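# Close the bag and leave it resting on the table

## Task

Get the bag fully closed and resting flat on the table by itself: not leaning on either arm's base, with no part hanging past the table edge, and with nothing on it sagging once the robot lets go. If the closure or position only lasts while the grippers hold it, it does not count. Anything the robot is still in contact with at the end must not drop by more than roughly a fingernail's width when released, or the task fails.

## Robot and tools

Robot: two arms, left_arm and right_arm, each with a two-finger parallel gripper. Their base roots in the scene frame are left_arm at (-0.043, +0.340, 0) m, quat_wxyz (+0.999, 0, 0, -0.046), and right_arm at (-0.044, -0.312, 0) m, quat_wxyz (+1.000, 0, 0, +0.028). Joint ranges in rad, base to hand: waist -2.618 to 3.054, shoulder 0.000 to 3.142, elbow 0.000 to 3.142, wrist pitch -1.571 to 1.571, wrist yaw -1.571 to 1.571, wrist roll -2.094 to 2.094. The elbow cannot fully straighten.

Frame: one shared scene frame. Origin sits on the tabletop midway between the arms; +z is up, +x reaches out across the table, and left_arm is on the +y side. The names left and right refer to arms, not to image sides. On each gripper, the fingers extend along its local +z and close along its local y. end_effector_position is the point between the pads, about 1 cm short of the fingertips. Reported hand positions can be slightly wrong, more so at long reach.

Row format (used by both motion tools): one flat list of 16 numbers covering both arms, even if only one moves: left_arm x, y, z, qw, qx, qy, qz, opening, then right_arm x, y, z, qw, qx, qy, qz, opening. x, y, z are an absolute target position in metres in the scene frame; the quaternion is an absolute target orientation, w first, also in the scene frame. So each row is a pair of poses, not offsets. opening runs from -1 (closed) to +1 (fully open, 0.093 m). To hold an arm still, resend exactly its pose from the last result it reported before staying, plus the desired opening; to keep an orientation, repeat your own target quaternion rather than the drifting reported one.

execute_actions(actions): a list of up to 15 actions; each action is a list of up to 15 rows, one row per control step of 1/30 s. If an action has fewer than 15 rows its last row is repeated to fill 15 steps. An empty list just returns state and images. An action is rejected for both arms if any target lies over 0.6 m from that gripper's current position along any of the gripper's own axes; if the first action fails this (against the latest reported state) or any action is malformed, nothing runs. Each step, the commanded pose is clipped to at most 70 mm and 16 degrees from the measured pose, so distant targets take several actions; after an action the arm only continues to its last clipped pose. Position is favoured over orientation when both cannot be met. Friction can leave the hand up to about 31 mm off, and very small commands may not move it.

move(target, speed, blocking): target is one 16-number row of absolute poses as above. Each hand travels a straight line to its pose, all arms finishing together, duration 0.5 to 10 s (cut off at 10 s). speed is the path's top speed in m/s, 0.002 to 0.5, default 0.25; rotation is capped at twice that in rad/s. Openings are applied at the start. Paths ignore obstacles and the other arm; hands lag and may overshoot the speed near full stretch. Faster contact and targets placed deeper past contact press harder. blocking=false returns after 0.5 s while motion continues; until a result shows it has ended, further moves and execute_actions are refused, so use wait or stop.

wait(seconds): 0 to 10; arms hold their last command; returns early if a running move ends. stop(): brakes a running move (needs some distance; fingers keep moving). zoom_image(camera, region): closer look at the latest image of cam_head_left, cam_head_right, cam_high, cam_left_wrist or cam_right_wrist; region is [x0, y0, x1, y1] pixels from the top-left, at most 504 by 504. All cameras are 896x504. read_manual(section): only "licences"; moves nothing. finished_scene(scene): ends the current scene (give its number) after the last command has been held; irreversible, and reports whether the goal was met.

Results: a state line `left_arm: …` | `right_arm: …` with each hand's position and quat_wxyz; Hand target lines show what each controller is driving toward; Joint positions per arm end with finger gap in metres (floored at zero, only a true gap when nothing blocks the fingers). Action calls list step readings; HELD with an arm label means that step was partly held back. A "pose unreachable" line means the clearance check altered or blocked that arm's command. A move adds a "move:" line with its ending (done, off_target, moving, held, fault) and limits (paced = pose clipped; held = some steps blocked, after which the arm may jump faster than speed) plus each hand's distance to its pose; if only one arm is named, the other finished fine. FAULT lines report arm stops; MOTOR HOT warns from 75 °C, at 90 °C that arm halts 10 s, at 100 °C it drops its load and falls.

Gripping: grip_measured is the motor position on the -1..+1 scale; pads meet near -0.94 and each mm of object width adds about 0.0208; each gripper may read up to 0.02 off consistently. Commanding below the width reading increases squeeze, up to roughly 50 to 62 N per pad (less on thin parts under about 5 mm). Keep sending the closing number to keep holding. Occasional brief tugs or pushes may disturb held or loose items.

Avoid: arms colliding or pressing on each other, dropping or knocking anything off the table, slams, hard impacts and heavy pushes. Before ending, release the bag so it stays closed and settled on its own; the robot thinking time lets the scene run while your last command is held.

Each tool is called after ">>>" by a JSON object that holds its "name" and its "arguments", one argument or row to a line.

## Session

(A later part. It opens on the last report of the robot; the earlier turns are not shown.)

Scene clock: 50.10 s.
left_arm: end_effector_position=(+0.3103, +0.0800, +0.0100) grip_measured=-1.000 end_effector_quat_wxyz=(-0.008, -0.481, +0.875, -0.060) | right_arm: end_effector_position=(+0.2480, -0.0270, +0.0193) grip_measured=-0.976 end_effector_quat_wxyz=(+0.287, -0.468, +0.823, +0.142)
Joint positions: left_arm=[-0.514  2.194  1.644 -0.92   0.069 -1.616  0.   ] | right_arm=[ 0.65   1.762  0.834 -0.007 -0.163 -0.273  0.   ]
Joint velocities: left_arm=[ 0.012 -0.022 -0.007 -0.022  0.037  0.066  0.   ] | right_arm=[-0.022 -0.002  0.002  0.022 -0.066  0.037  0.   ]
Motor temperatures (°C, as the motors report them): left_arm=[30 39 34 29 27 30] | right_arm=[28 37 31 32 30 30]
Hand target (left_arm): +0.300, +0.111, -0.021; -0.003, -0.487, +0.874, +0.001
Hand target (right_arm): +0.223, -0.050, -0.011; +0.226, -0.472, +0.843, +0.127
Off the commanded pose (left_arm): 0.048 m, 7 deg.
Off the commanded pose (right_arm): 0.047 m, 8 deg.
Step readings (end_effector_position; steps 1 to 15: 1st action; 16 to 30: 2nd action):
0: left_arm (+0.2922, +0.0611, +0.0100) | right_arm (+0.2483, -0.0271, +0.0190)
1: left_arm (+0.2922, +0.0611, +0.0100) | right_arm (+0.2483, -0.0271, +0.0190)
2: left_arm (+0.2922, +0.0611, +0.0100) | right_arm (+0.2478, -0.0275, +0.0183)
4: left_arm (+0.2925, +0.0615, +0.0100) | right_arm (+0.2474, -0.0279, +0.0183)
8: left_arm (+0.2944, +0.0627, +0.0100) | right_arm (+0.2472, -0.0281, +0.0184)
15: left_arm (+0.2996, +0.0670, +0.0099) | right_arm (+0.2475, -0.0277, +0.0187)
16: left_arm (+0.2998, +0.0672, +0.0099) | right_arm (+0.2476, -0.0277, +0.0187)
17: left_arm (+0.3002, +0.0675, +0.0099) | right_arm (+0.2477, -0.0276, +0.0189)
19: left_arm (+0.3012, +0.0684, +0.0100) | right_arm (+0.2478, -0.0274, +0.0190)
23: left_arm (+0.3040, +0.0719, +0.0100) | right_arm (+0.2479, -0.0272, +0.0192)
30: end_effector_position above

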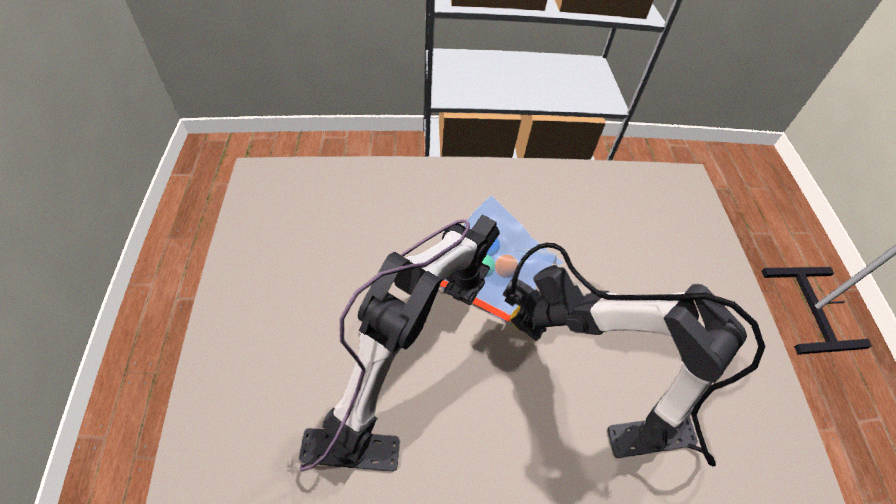

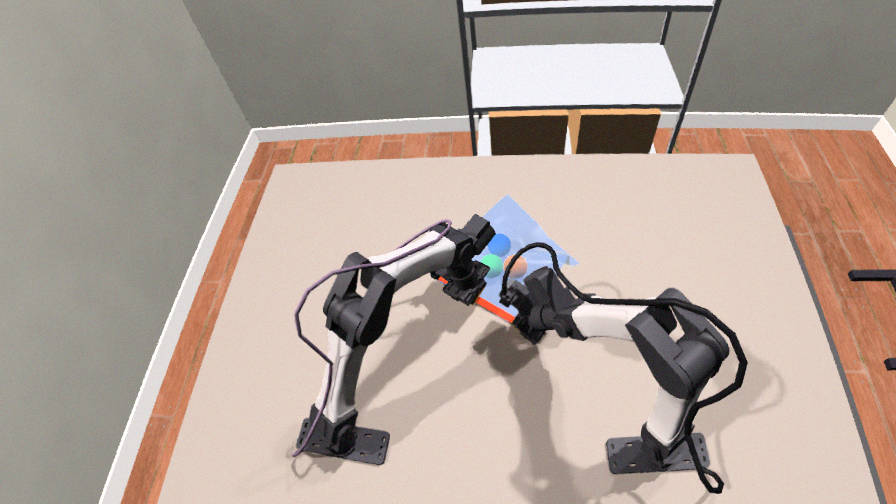

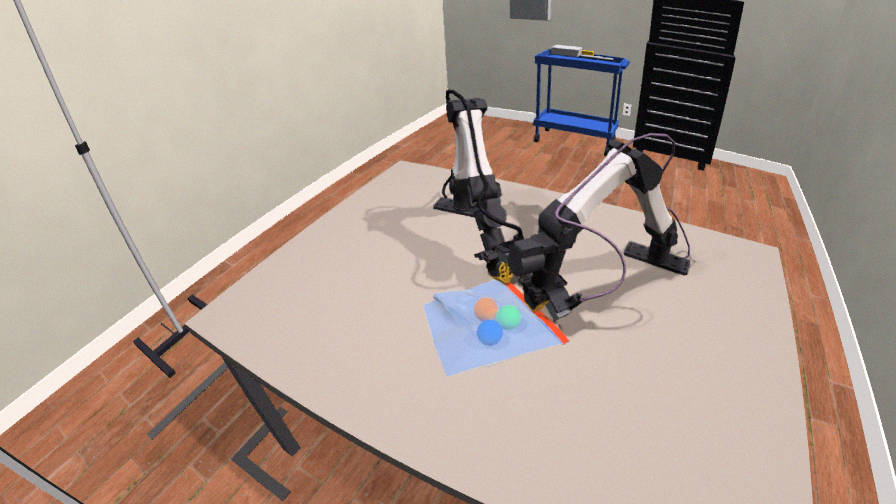

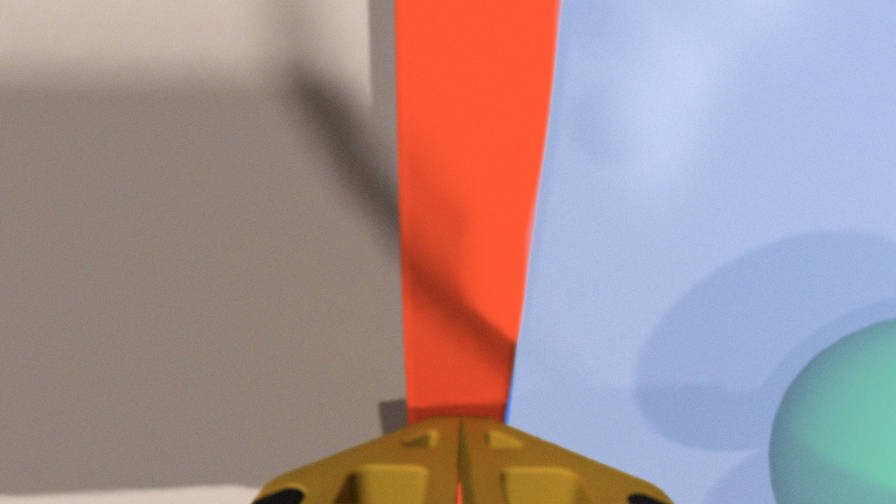

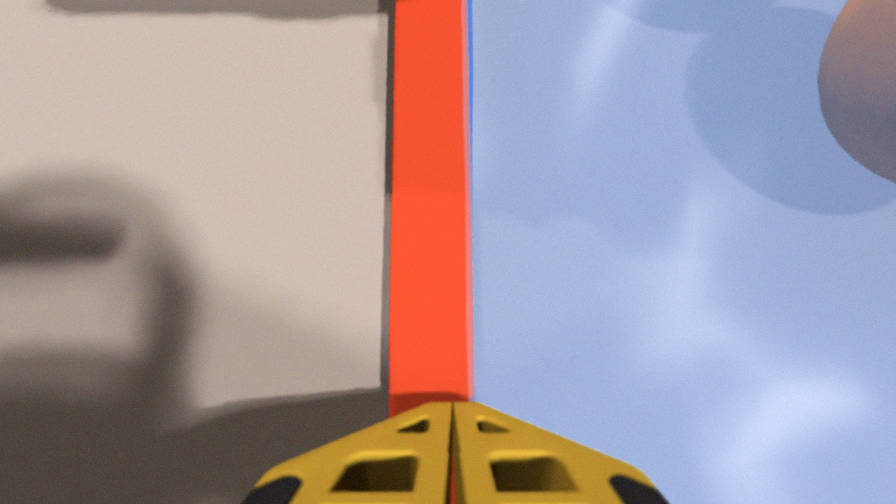

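>>> {"name": "execute_actions", "arguments": {
  "actions": [
    [[0.303,0.105,-0.015,0,-0.4886,0.8725,0,-1,0.228,-0.044,0.0,0.2258,-0.4719,0.8428,0.1265,-1],[0.303,0.098,-0.005,0,-0.4886,0.8725,0,-1,0.234,-0.038,0.012,0.2,-0.474,0.848,0.11,-1],[0.304,0.092,0.005,0,-0.4886,0.8725,0,-1,0.238,-0.032,0.022,0.18,-0.477,0.853,0.1,-1],[0.304,0.088,0.013,0,-0.4886,0.8725,0,-1,0.240,-0.028,0.03,0.16,-0.479,0.857,0.09,-1],[0.305,0.086,0.02,0,-0.4886,0.8725,0,-1,0.240,-0.027,0.036,0.14,-0.481,0.861,0.08,-1],[0.305,0.086,0.027,0,-0.4886,0.8725,0,-1,0.240,-0.027,0.04,0.12,-0.483,0.864,0.067,-1],[0.305,0.086,0.033,0,-0.4886,0.8725,0,-1,0.240,-0.027,0.044,0.1,-0.485,0.867,0.056,-1],[0.306,0.088,0.037,0,-0.4886,0.8725,0,-1,0.240,-0.027,0.046,0.08,-0.486,0.869,0.045,-1],[0.308,0.091,0.038,0,-0.4886,0.8725,0,-1,0.240,-0.027,0.046,0.06,-0.487,0.87,0.034,-1],[0.3105,0.095,0.038,0,-0.4886,0.8725,0,-1,0.240,-0.027,0.046,0.04,-0.488,0.871,0.022,-1],[0.313,0.099,0.038,0,-0.4886,0.8725,0,-1,0.240,-0.027,0.046,0.02,-0.4885,0.872,0.011,-1],[0.3155,0.103,0.036,0,-0.4886,0.8725,0,-1,0.240,-0.027,0.046,0,-0.4886,0.8725,0,-1],[0.318,0.106,0.034,0,-0.4886,0.8725,0,-1,0.240,-0.027,0.046,0,-0.4886,0.8725,0,-1],[0.320,0.109,0.032,0,-0.4886,0.8725,0,-1,0.240,-0.027,0.046,0,-0.4886,0.8725,0,-1],[0.320,0.109,0.03,0,-0.4886,0.8725,0,-1,0.240,-0.027,0.046,0,-0.4886,0.8725,0,-1]],
    [[0.320,0.109,0.03,0,-0.4886,0.8725,0,-1,0.240,-0.027,0.046,0,-0.4886,0.8725,0,-1]]
  ]
}}

Scene clock: 56.53 s.
left_arm: end_effector_position=(+0.3234, +0.1054, +0.0389) grip_measured=-1.000 end_effector_quat_wxyz=(+0.003, -0.492, +0.870, -0.018) | right_arm: end_effector_position=(+0.2426, -0.0265, +0.0471) grip_measured=-0.976 end_effector_quat_wxyz=(+0.013, -0.488, +0.873, +0.010)
Joint positions: left_arm=[-0.471  2.214  1.799 -1.122  0.012 -1.594  0.   ] | right_arm=[ 0.722  2.09   1.636 -1.087 -0.013 -0.241  0.   ]
Joint velocities: left_arm=[0.017 0.017 0.012 0.007 0.022 0.007 0.   ] | right_arm=[ 0.002 -0.022  0.022 -0.227 -0.066  0.007  0.   ]
Motor temperatures (°C, as the motors report them): left_arm=[30 40 34 29 27 30] | right_arm=[28 38 31 32 30 30]
Hand target (left_arm): +0.320, +0.109, +0.030; -0.000, -0.488, +0.873, -0.000
Hand target (right_arm): +0.241, -0.027, +0.046; +0.001, -0.488, +0.873, +0.001
Off the commanded pose (left_arm): 0.010 m, 2 deg.
Off the commanded pose (right_arm): 0.003 m, 2 deg.
Step readings (end_effector_position; steps 1 to 15: 1st action; 16 to 30: 2nd action):
0: left_arm (+0.3105, +0.0801, +0.0101) | right_arm (+0.2480, -0.0270, +0.0193)
1: left_arm (+0.3103, +0.0802, +0.0100) | right_arm (+0.2476, -0.0273, +0.0189)
2: left_arm (+0.3100, +0.0801, +0.0109) | right_arm (+0.2476, -0.0270, +0.0202)
4: left_arm (+0.3100, +0.0811, +0.0144) | right_arm (+0.2485, -0.0253, +0.0282)
8: left_arm (+0.3117, +0.0802, +0.0279) | right_arm (+0.2583, -0.0083, +0.0613)
15: left_arm (+0.3182, +0.0937, +0.0390) | right_arm (+0.2586, -0.0077, +0.0666)
16: left_arm (+0.3200, +0.0975, +0.0389) | right_arm (+0.2575, -0.0091, +0.0630)
17: left_arm (+0.3217, +0.1007, +0.0389) | right_arm (+0.2568, -0.0101, +0.0597)
19: left_arm (+0.3235, +0.1044, +0.0389) | right_arm (+0.2570, -0.0102, +0.0548)
23: left_arm (+0.3235, +0.1053, +0.0389) | right_arm (+0.2537, -0.0138, +0.0486)
30: end_effector_position above

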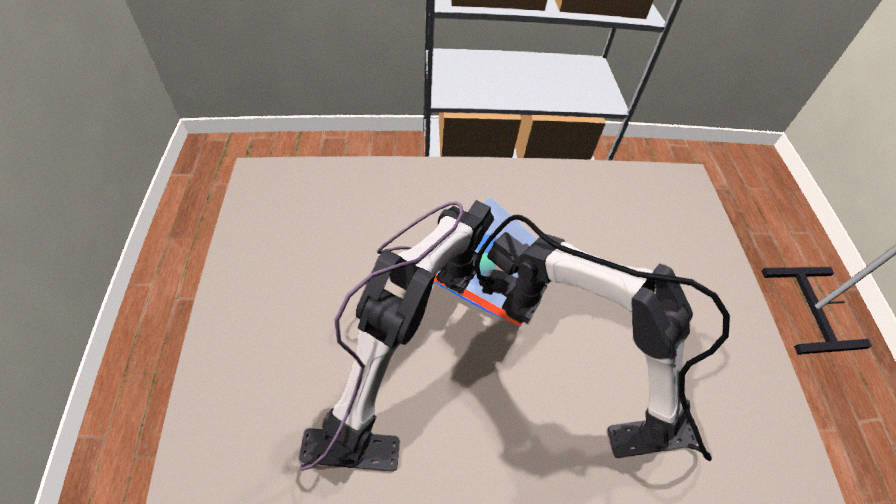

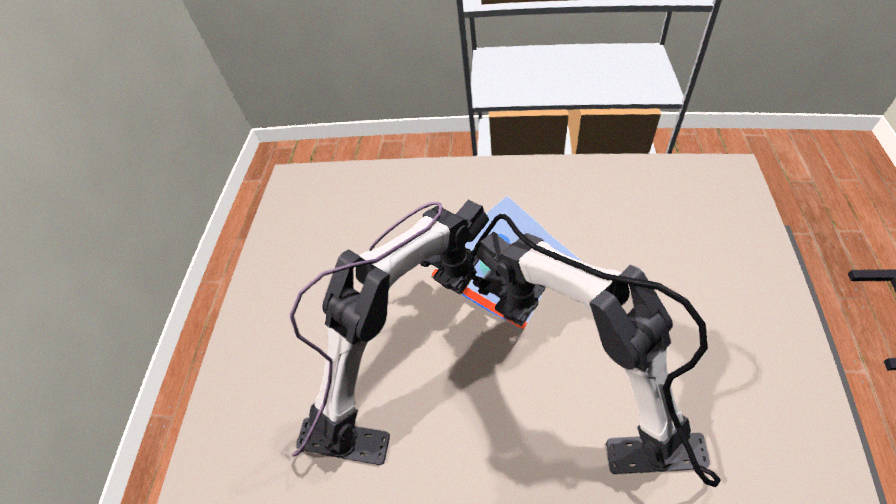

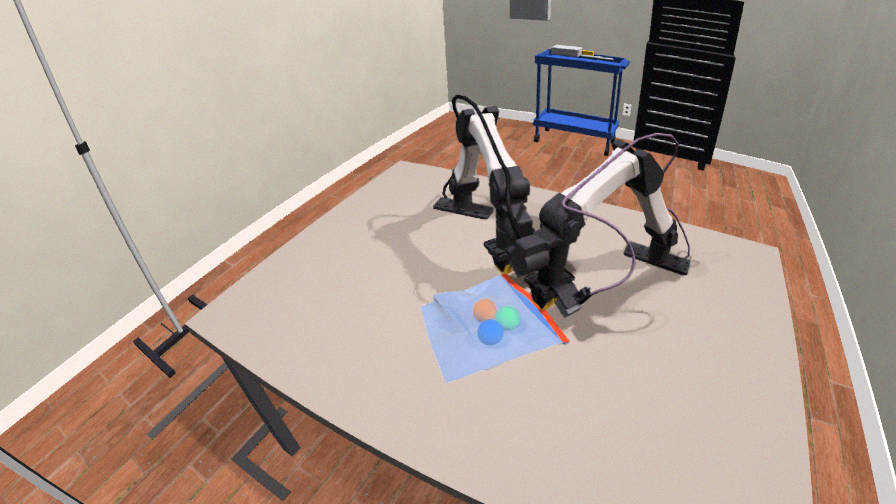

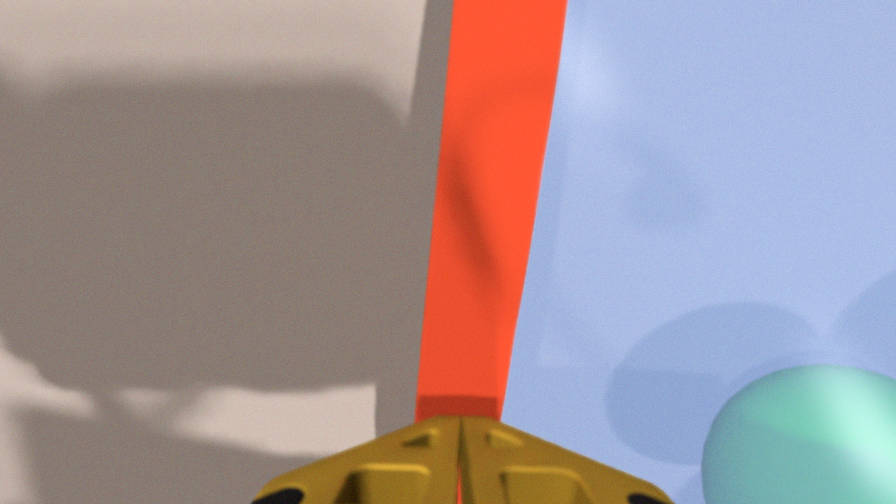

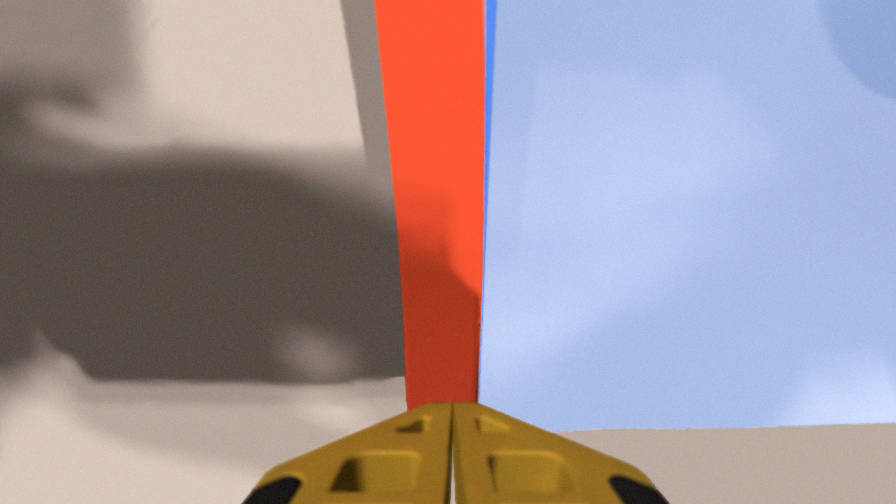

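>>> {"name": "zoom_image", "arguments": {
  "camera": "cam_high",
  "region": [440, 240, 620, 380]
}}

>>> {"name": "zoom_image", "arguments": {
  "camera": "cam_head_left",
  "region": [410, 240, 560, 350]
}}

Region (440, 240, 620, 380) of cam_high's 896x504 image, scaled by 2.800, with more detail than that image has.

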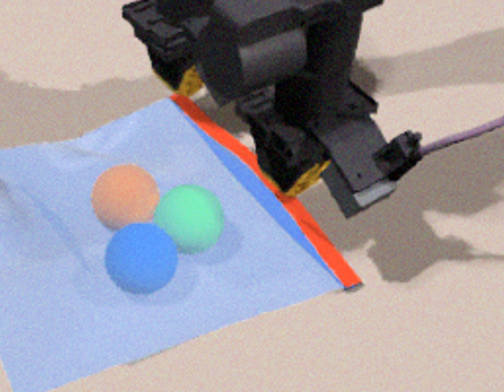

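Region (410, 240, 560, 350) of cam_head_left's 896x504 image, scaled by 3.360, with more detail than that image has; it fills the top 370 rows of this view, and the rest is white.

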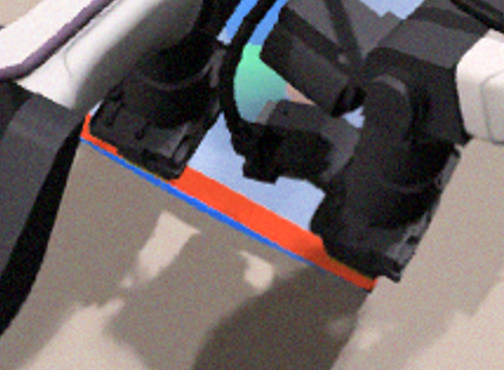

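>>> {"name": "execute_actions", "arguments": {
  "actions": [
    [[0.320,0.109,0.026,0,-0.4886,0.8725,0,-1,0.237,-0.032,0.042,0,-0.4886,0.8725,0,-1],[0.320,0.109,0.022,0,-0.4886,0.8725,0,-1,0.234,-0.036,0.037,0,-0.4886,0.8725,0,-1],[0.319,0.109,0.018,0,-0.4886,0.8725,0,-1,0.231,-0.04,0.032,0,-0.4886,0.8725,0,-1],[0.319,0.109,0.014,0,-0.4886,0.8725,0,-1,0.229,-0.042,0.027,0,-0.4886,0.8725,0,-1],[0.318,0.1095,0.01,0,-0.4886,0.8725,0,-1,0.229,-0.042,0.022,0,-0.4886,0.8725,0,-1],[0.317,0.11,0.006,0,-0.4886,0.8725,0,-1,0.229,-0.042,0.017,0,-0.4886,0.8725,0,-1],[0.316,0.1105,0.002,0,-0.4886,0.8725,0,-1,0.229,-0.042,0.012,0,-0.4886,0.8725,0,-1],[0.315,0.111,-0.002,0,-0.4886,0.8725,0,-1,0.229,-0.042,0.007,0,-0.4886,0.8725,0,-1],[0.314,0.1115,-0.006,0,-0.4886,0.8725,0,-1,0.228,-0.043,0.002,0,-0.4886,0.8725,0,-1],[0.313,0.112,-0.01,0,-0.4886,0.8725,0,-1,0.228,-0.043,-0.003,0,-0.4886,0.8725,0,-1],[0.312,0.1125,-0.014,0,-0.4886,0.8725,0,-1,0.227,-0.044,-0.008,0,-0.4886,0.8725,0,-1],[0.311,0.113,-0.018,0,-0.4886,0.8725,0,-1,0.226,-0.045,-0.013,0,-0.4886,0.8725,0,-1],[0.310,0.1135,-0.022,0,-0.4886,0.8725,0,-1,0.225,-0.046,-0.018,0,-0.4886,0.8725,0,-1],[0.309,0.114,-0.025,0,-0.4886,0.8725,0,-1,0.224,-0.047,-0.022,0,-0.4886,0.8725,0,-1],[0.308,0.1145,-0.025,0,-0.4886,0.8725,0,-1,0.223,-0.048,-0.025,0,-0.4886,0.8725,0,-1]],
    [[0.308,0.1145,-0.025,0,-0.4886,0.8725,0,-1,0.223,-0.048,-0.025,0,-0.4886,0.8725,0,-1]]
  ]
}}

Scene clock: 62.20 s.
left_arm: end_effector_position=(+0.3151, +0.1110, +0.0065) grip_measured=-1.000 end_effector_quat_wxyz=(+0.005, -0.492, +0.870, -0.020) | right_arm: end_effector_position=(+0.2238, -0.0458, +0.0104) grip_measured=-0.976 end_effector_quat_wxyz=(+0.004, -0.487, +0.873, +0.006)
Joint positions: left_arm=[-0.471  2.202  1.648 -0.978  0.01  -1.593  0.   ] | right_arm=[ 0.722  2.05   1.423 -0.934 -0.01  -0.239  0.   ]
Joint velocities: left_arm=[ 0.002 -0.002  0.007 -0.007 -0.022  0.022  0.   ] | right_arm=[-0.007  0.002 -0.007 -0.051  0.022  0.007  0.   ]
Motor temperatures (°C, as the motors report them): left_arm=[30 40 34 29 27 30] | right_arm=[28 39 32 32 30 30]
Hand target (left_arm): +0.306, +0.116, -0.023; -0.000, -0.488, +0.873, +0.001
Hand target (right_arm): +0.221, -0.050, -0.022; -0.003, -0.489, +0.872, -0.001
Off the commanded pose (left_arm): 0.033 m, 2 deg.
Off the commanded pose (right_arm): 0.036 m, 1 deg.
Step readings (end_effector_position; steps 1 to 15: 1st action; 16 to 30: 2nd action):
0: left_arm (+0.3233, +0.1055, +0.0389) | right_arm (+0.2389, -0.0306, +0.0474)
1: left_arm (+0.3233, +0.1055, +0.0389) | right_arm (+0.2390, -0.0305, +0.0474)
2: left_arm (+0.3233, +0.1055, +0.0389) | right_arm (+0.2390, -0.0306, +0.0462)
4: left_arm (+0.3241, +0.1049, +0.0381) | right_arm (+0.2365, -0.0331, +0.0402)
8: left_arm (+0.3214, +0.1067, +0.0262) | right_arm (+0.2255, -0.0440, +0.0210)
15: left_arm (+0.3148, +0.1111, +0.0070) | right_arm (+0.2238, -0.0458, +0.0105)
16: left_arm (+0.3150, +0.1109, +0.0067) | right_arm (+0.2238, -0.0458, +0.0104)
17: left_arm (+0.3150, +0.1110, +0.0066) | right_arm (+0.2238, -0.0458, +0.0106)
19: left_arm (+0.3150, +0.1110, +0.0066) | right_arm (+0.2238, -0.0458, +0.0104)
23: left_arm (+0.3150, +0.1110, +0.0065) | right_arm (+0.2238, -0.0458, +0.0104)
30: end_effector_position above

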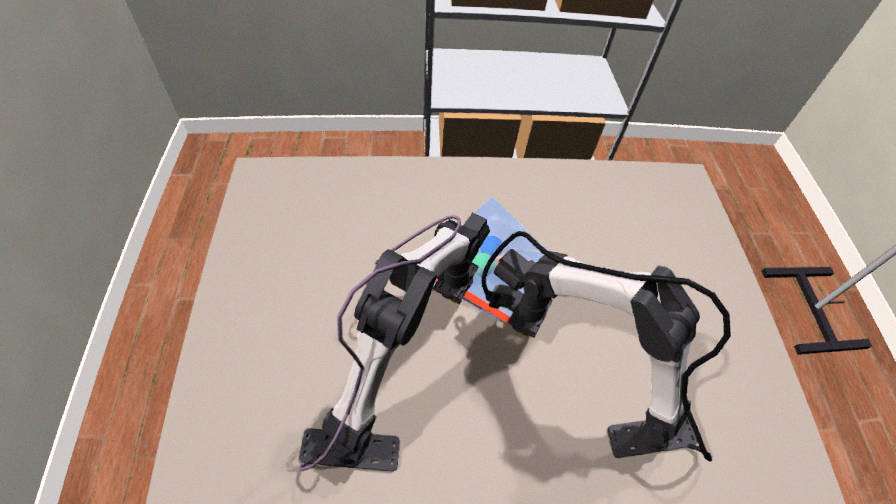

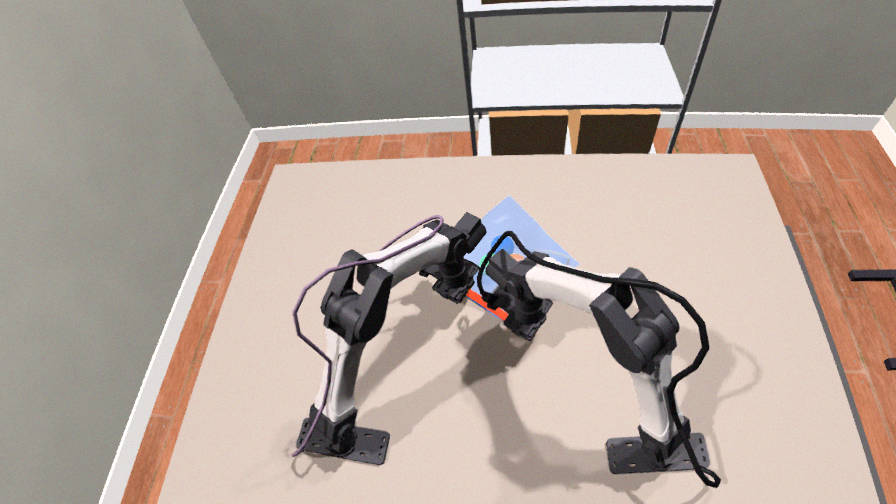

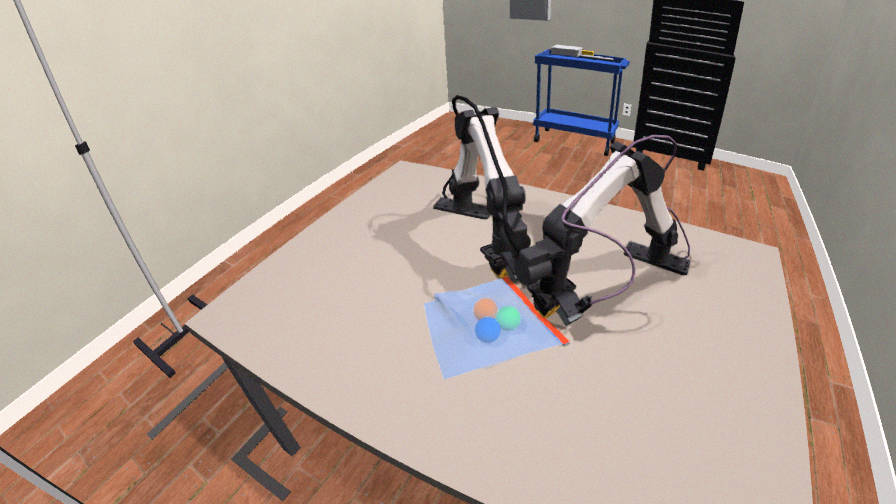

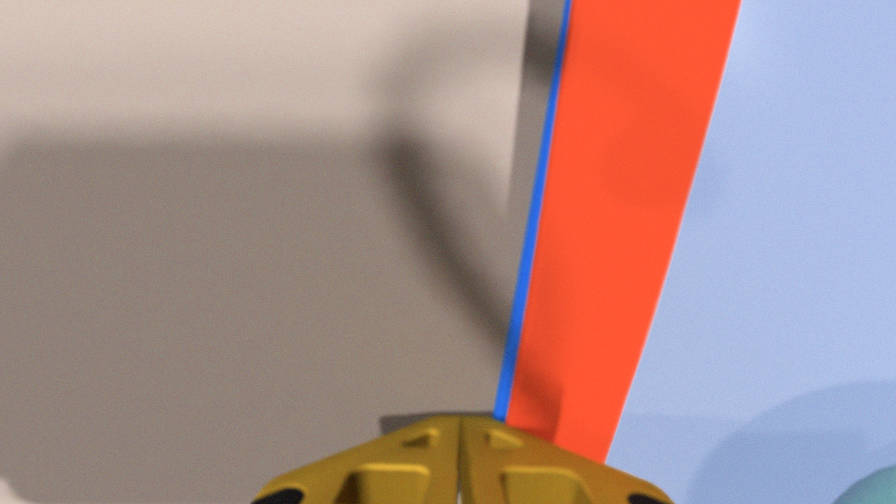

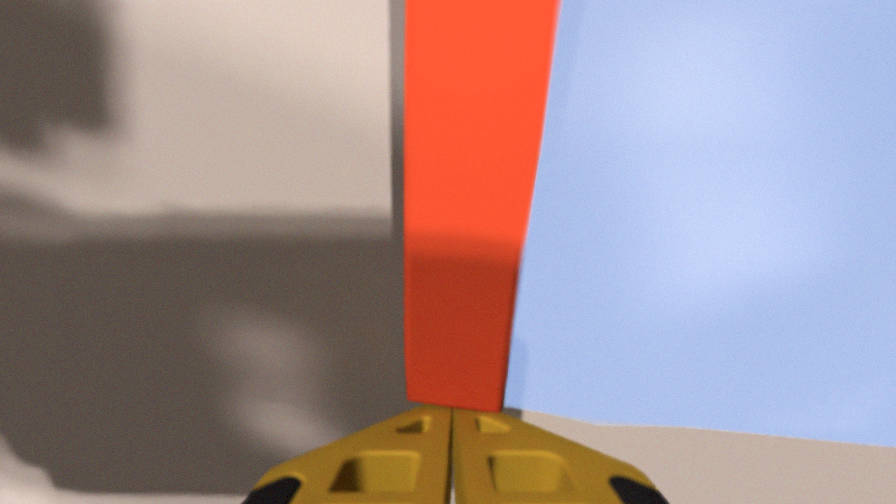

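>>> {"name": "execute_actions", "arguments": {
  "actions": [
    [[0.311,0.113,-0.01,0,-0.4886,0.8725,0,-1,0.223,-0.047,-0.01,0,-0.4886,0.8725,0,-1],[0.314,0.111,0.005,0,-0.4886,0.8725,0,-1,0.224,-0.046,0.005,0,-0.4886,0.8725,0,-1],[0.315,0.111,0.015,0,-0.4886,0.8725,0,-1,0.224,-0.046,0.015,0,-0.4886,0.8725,0,-1],[0.315,0.111,0.024,0,-0.4886,0.8725,0,-1,0.224,-0.046,0.024,0,-0.4886,0.8725,0,-1],[0.315,0.111,0.032,0,-0.4886,0.8725,0,-1,0.224,-0.046,0.032,0,-0.4886,0.8725,0,-1],[0.316,0.110,0.04,0,-0.4886,0.8725,0,-1,0.225,-0.044,0.04,0,-0.4886,0.8725,0,-1],[0.318,0.109,0.045,0,-0.4886,0.8725,0,-1,0.227,-0.041,0.045,0,-0.4886,0.8725,0,-1],[0.321,0.107,0.047,0,-0.4886,0.8725,0,-1,0.229,-0.037,0.047,0,-0.4886,0.8725,0,-1],[0.324,0.105,0.047,0,-0.4886,0.8725,0,-1,0.232,-0.033,0.047,0,-0.4886,0.8725,0,-1],[0.327,0.103,0.046,0,-0.4886,0.8725,0,-1,0.234,-0.029,0.046,0,-0.4886,0.8725,0,-1],[0.329,0.102,0.044,0,-0.4886,0.8725,0,-1,0.236,-0.026,0.044,0,-0.4886,0.8725,0,-1],[0.330,0.101,0.04,0,-0.4886,0.8725,0,-1,0.237,-0.024,0.04,0,-0.4886,0.8725,0,-1],[0.330,0.101,0.036,0,-0.4886,0.8725,0,-1,0.237,-0.024,0.036,0,-0.4886,0.8725,0,-1],[0.330,0.101,0.032,0,-0.4886,0.8725,0,-1,0.237,-0.024,0.032,0,-0.4886,0.8725,0,-1],[0.330,0.101,0.028,0,-0.4886,0.8725,0,-1,0.237,-0.024,0.028,0,-0.4886,0.8725,0,-1]],
    [[0.329,0.102,0.024,0,-0.4886,0.8725,0,-1,0.237,-0.024,0.024,0,-0.4886,0.8725,0,-1],[0.329,0.102,0.02,0,-0.4886,0.8725,0,-1,0.237,-0.024,0.02,0,-0.4886,0.8725,0,-1],[0.328,0.1025,0.016,0,-0.4886,0.8725,0,-1,0.237,-0.024,0.016,0,-0.4886,0.8725,0,-1],[0.328,0.1025,0.012,0,-0.4886,0.8725,0,-1,0.237,-0.024,0.012,0,-0.4886,0.8725,0,-1],[0.328,0.1025,0.008,0,-0.4886,0.8725,0,-1,0.237,-0.024,0.008,0,-0.4886,0.8725,0,-1],[0.328,0.1025,0.004,0,-0.4886,0.8725,0,-1,0.237,-0.024,0.004,0,-0.4886,0.8725,0,-1],[0.328,0.1025,0.0,0,-0.4886,0.8725,0,-1,0.237,-0.024,0.0,0,-0.4886,0.8725,0,-1],[0.328,0.1025,-0.004,0,-0.4886,0.8725,0,-1,0.237,-0.024,-0.004,0,-0.4886,0.8725,0,-1],[0.328,0.1025,-0.008,0,-0.4886,0.8725,0,-1,0.237,-0.024,-0.008,0,-0.4886,0.8725,0,-1]]
  ]
}}

Scene clock: 66.37 s.
left_arm: end_effector_position=(+0.3316, +0.1007, +0.0124) grip_measured=-1.000 end_effector_quat_wxyz=(+0.002, -0.492, +0.870, -0.014) | right_arm: end_effector_position=(+0.2417, -0.0206, +0.0159) grip_measured=-0.976 end_effector_quat_wxyz=(+0.013, -0.489, +0.872, +0.009)
Joint positions: left_arm=[-0.471  2.283  1.809 -1.069  0.009 -1.593  0.   ] | right_arm=[ 0.735  2.135  1.579 -0.984 -0.009 -0.229  0.   ]
Joint velocities: left_arm=[ 0.007 -0.002 -0.002  0.007  0.007 -0.022  0.   ] | right_arm=[-0.002  0.017 -0.017 -0.007 -0.037  0.007  0.   ]
Motor temperatures (°C, as the motors report them): left_arm=[30 41 34 29 27 30] | right_arm=[28 39 32 32 30 30]
Hand target (left_arm): +0.327, +0.103, -0.007; -0.000, -0.488, +0.873, +0.000
Hand target (right_arm): +0.236, -0.025, -0.007; -0.000, -0.489, +0.873, +0.000
Off the commanded pose (left_arm): 0.021 m, 2 deg.
Off the commanded pose (right_arm): 0.025 m, 2 deg.
Step readings (end_effector_position; steps 1 to 15: 1st action; 16 to 30: 2nd action):
0: left_arm (+0.3151, +0.1110, +0.0065) | right_arm (+0.2238, -0.0458, +0.0104)
1: left_arm (+0.3148, +0.1111, +0.0065) | right_arm (+0.2238, -0.0458, +0.0110)
2: left_arm (+0.3156, +0.1106, +0.0085) | right_arm (+0.2237, -0.0459, +0.0114)
4: left_arm (+0.3163, +0.1102, +0.0119) | right_arm (+0.2240, -0.0456, +0.0133)
8: left_arm (+0.3215, +0.1069, +0.0331) | right_arm (+0.2247, -0.0449, +0.0267)
15: left_arm (+0.3394, +0.0956, +0.0546) | right_arm (+0.2422, -0.0208, +0.0488)
16: left_arm (+0.3390, +0.0958, +0.0515) | right_arm (+0.2416, -0.0210, +0.0454)
17: left_arm (+0.3384, +0.0962, +0.0476) | right_arm (+0.2412, -0.0212, +0.0416)
19: left_arm (+0.3357, +0.0979, +0.0393) | right_arm (+0.2413, -0.0211, +0.0338)
23: left_arm (+0.3296, +0.1018, +0.0219) | right_arm (+0.2394, -0.0230, +0.0183)
30: end_effector_position above

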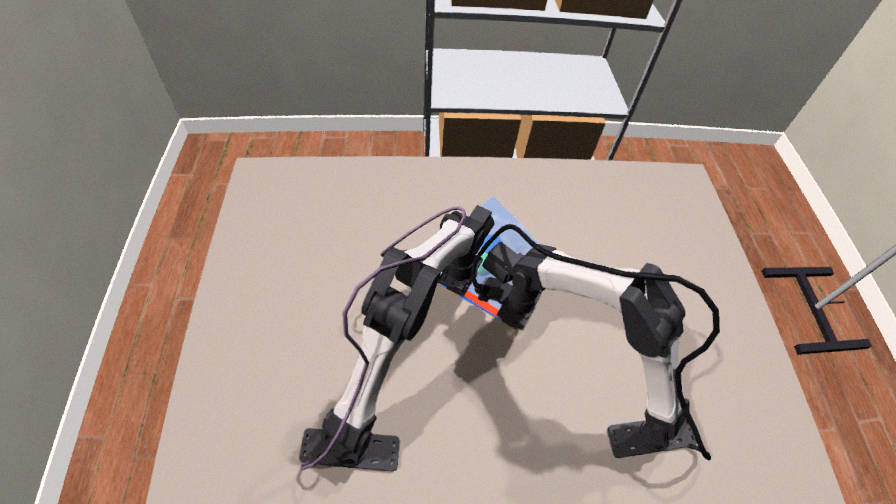

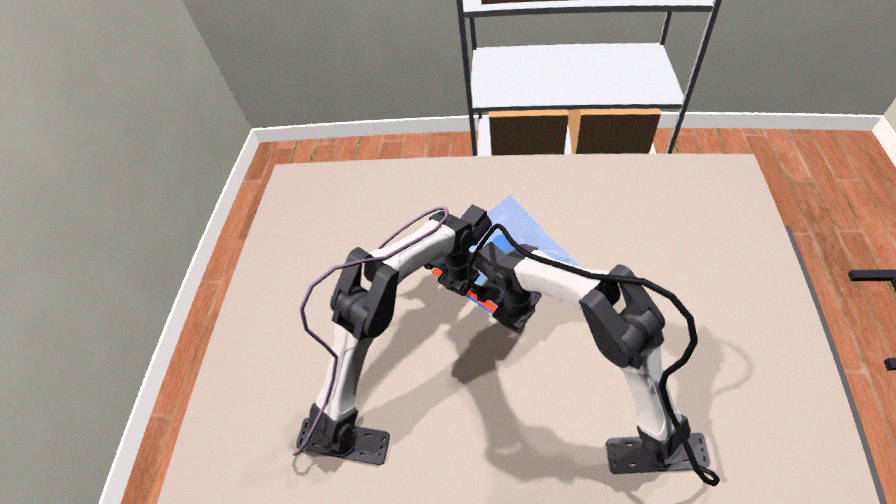

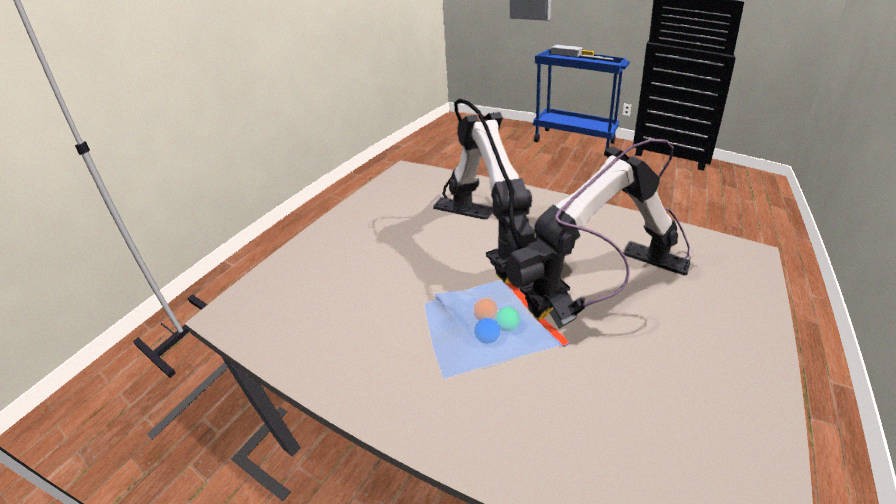

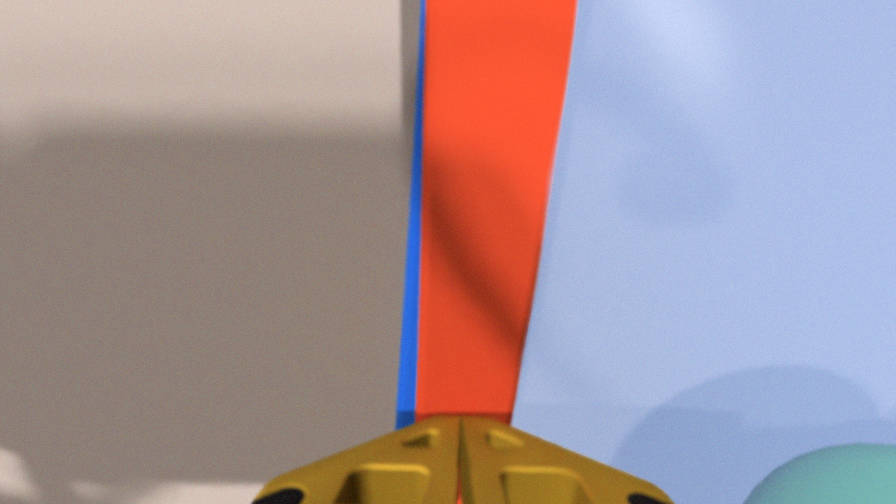

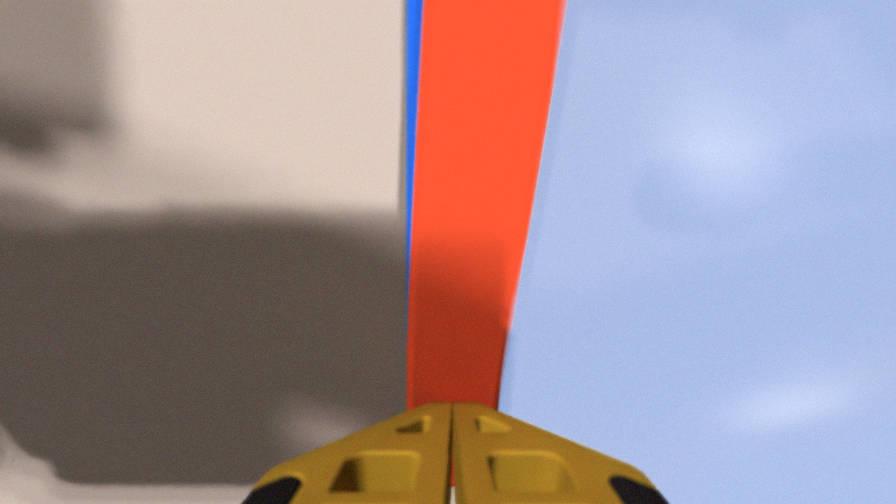

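>>> {"name": "execute_actions", "arguments": {
  "actions": [
    [[0.325,0.104,-0.007,0,-0.4886,0.8725,0,-1,0.237,-0.024,-0.011,0,-0.4886,0.8725,0,-1],[0.322,0.106,-0.007,0,-0.4886,0.8725,0,-1,0.237,-0.024,-0.014,0,-0.4886,0.8725,0,-1],[0.319,0.108,-0.006,0,-0.4886,0.8725,0,-1,0.237,-0.024,-0.017,0,-0.4886,0.8725,0,-1],[0.317,0.109,-0.006,0,-0.4886,0.8725,0,-1,0.236,-0.025,-0.02,0,-0.4886,0.8725,0,-1],[0.315,0.110,-0.006,0,-0.4886,0.8725,0,-1,0.236,-0.025,-0.023,0,-0.4886,0.8725,0,-1],[0.314,0.111,-0.006,0,-0.4886,0.8725,0,-1,0.236,-0.025,-0.026,0,-0.4886,0.8725,0,-1],[0.313,0.1115,-0.006,0,-0.4886,0.8725,0,-1,0.235,-0.026,-0.029,0,-0.4886,0.8725,0,-1],[0.312,0.112,-0.006,0,-0.4886,0.8725,0,-1,0.235,-0.026,-0.032,0,-0.4886,0.8725,0,-1],[0.311,0.1127,-0.006,0,-0.4886,0.8725,0,-1,0.235,-0.026,-0.035,0,-0.4886,0.8725,0,-1],[0.311,0.1127,-0.006,0,-0.4886,0.8725,0,-1,0.235,-0.026,-0.038,0,-0.4886,0.8725,0,-1],[0.311,0.1127,-0.006,0,-0.4886,0.8725,0,-1,0.235,-0.026,-0.04,0,-0.4886,0.8725,0,-1]]
  ]
}}

Scene clock: 68.57 s.
left_arm: end_effector_position=(+0.3259, +0.1047, +0.0116) grip_measured=-1.000 end_effector_quat_wxyz=(+0.011, -0.492, +0.870, -0.029) | right_arm: end_effector_position=(+0.2418, -0.0206, +0.0135) grip_measured=-0.976 end_effector_quat_wxyz=(+0.025, -0.488, +0.872, +0.012)
Joint positions: left_arm=[-0.471  2.223  1.702 -0.988  0.008 -1.593  0.   ] | right_arm=[ 0.735  2.118  1.541 -0.94  -0.009 -0.229  0.   ]
Joint velocities: left_arm=[-0.002 -0.012 -0.017 -0.022  0.007  0.051  0.   ] | right_arm=[-0.012 -0.012 -0.012 -0.037 -0.051 -0.022  0.   ]
Motor temperatures (°C, as the motors report them): left_arm=[30 41 34 29 27 30] | right_arm=[28 40 32 32 30 30]
Hand target (left_arm): +0.311, +0.113, -0.005; -0.000, -0.488, +0.873, +0.000
Hand target (right_arm): +0.231, -0.030, -0.035; -0.003, -0.489, +0.873, -0.001
Off the commanded pose (left_arm): 0.024 m, 4 deg.
Off the commanded pose (right_arm): 0.054 m, 3 deg.
Step readings (end_effector_position):
0: left_arm (+0.3333, +0.0997, +0.0125) | right_arm (+0.2418, -0.0206, +0.0159)
1: left_arm (+0.3334, +0.0996, +0.0125) | right_arm (+0.2419, -0.0205, +0.0159)
2: left_arm (+0.3331, +0.0998, +0.0117) | right_arm (+0.2420, -0.0204, +0.0159)
4: left_arm (+0.3316, +0.1008, +0.0120) | right_arm (+0.2416, -0.0208, +0.0144)
8: left_arm (+0.3269, +0.1040, +0.0119) | right_arm (+0.2415, -0.0209, +0.0138)
15: end_effector_position above

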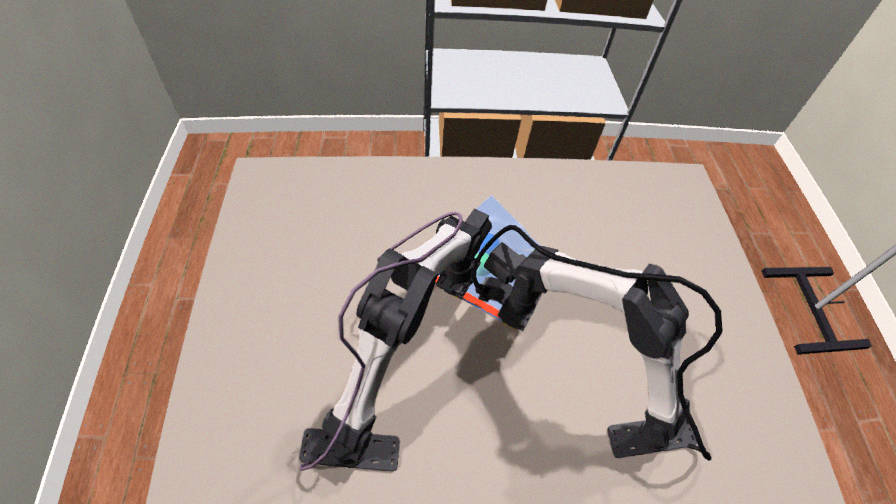

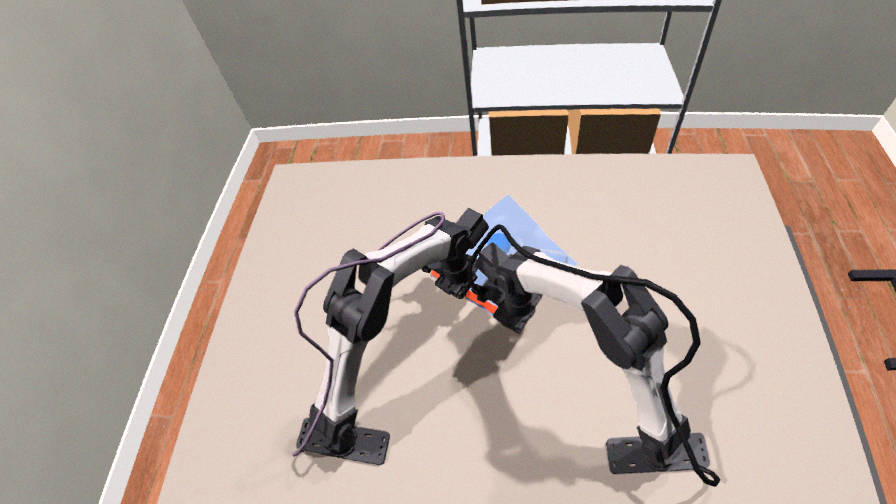

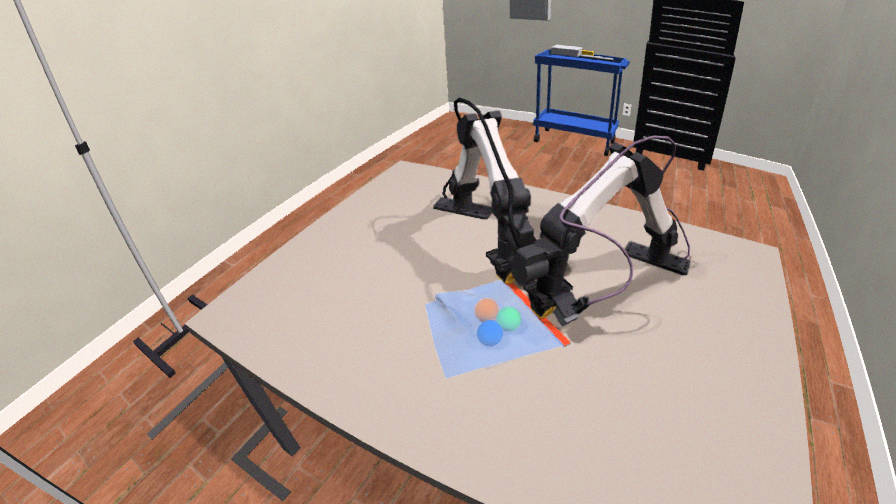

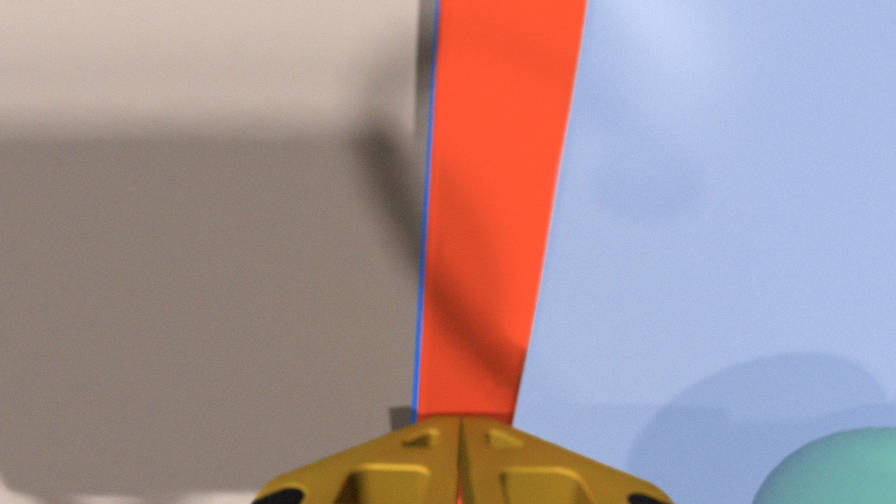

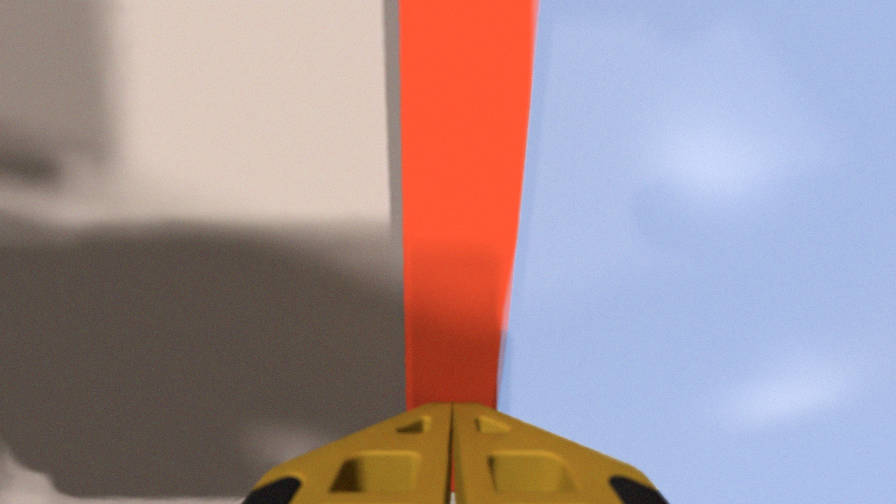

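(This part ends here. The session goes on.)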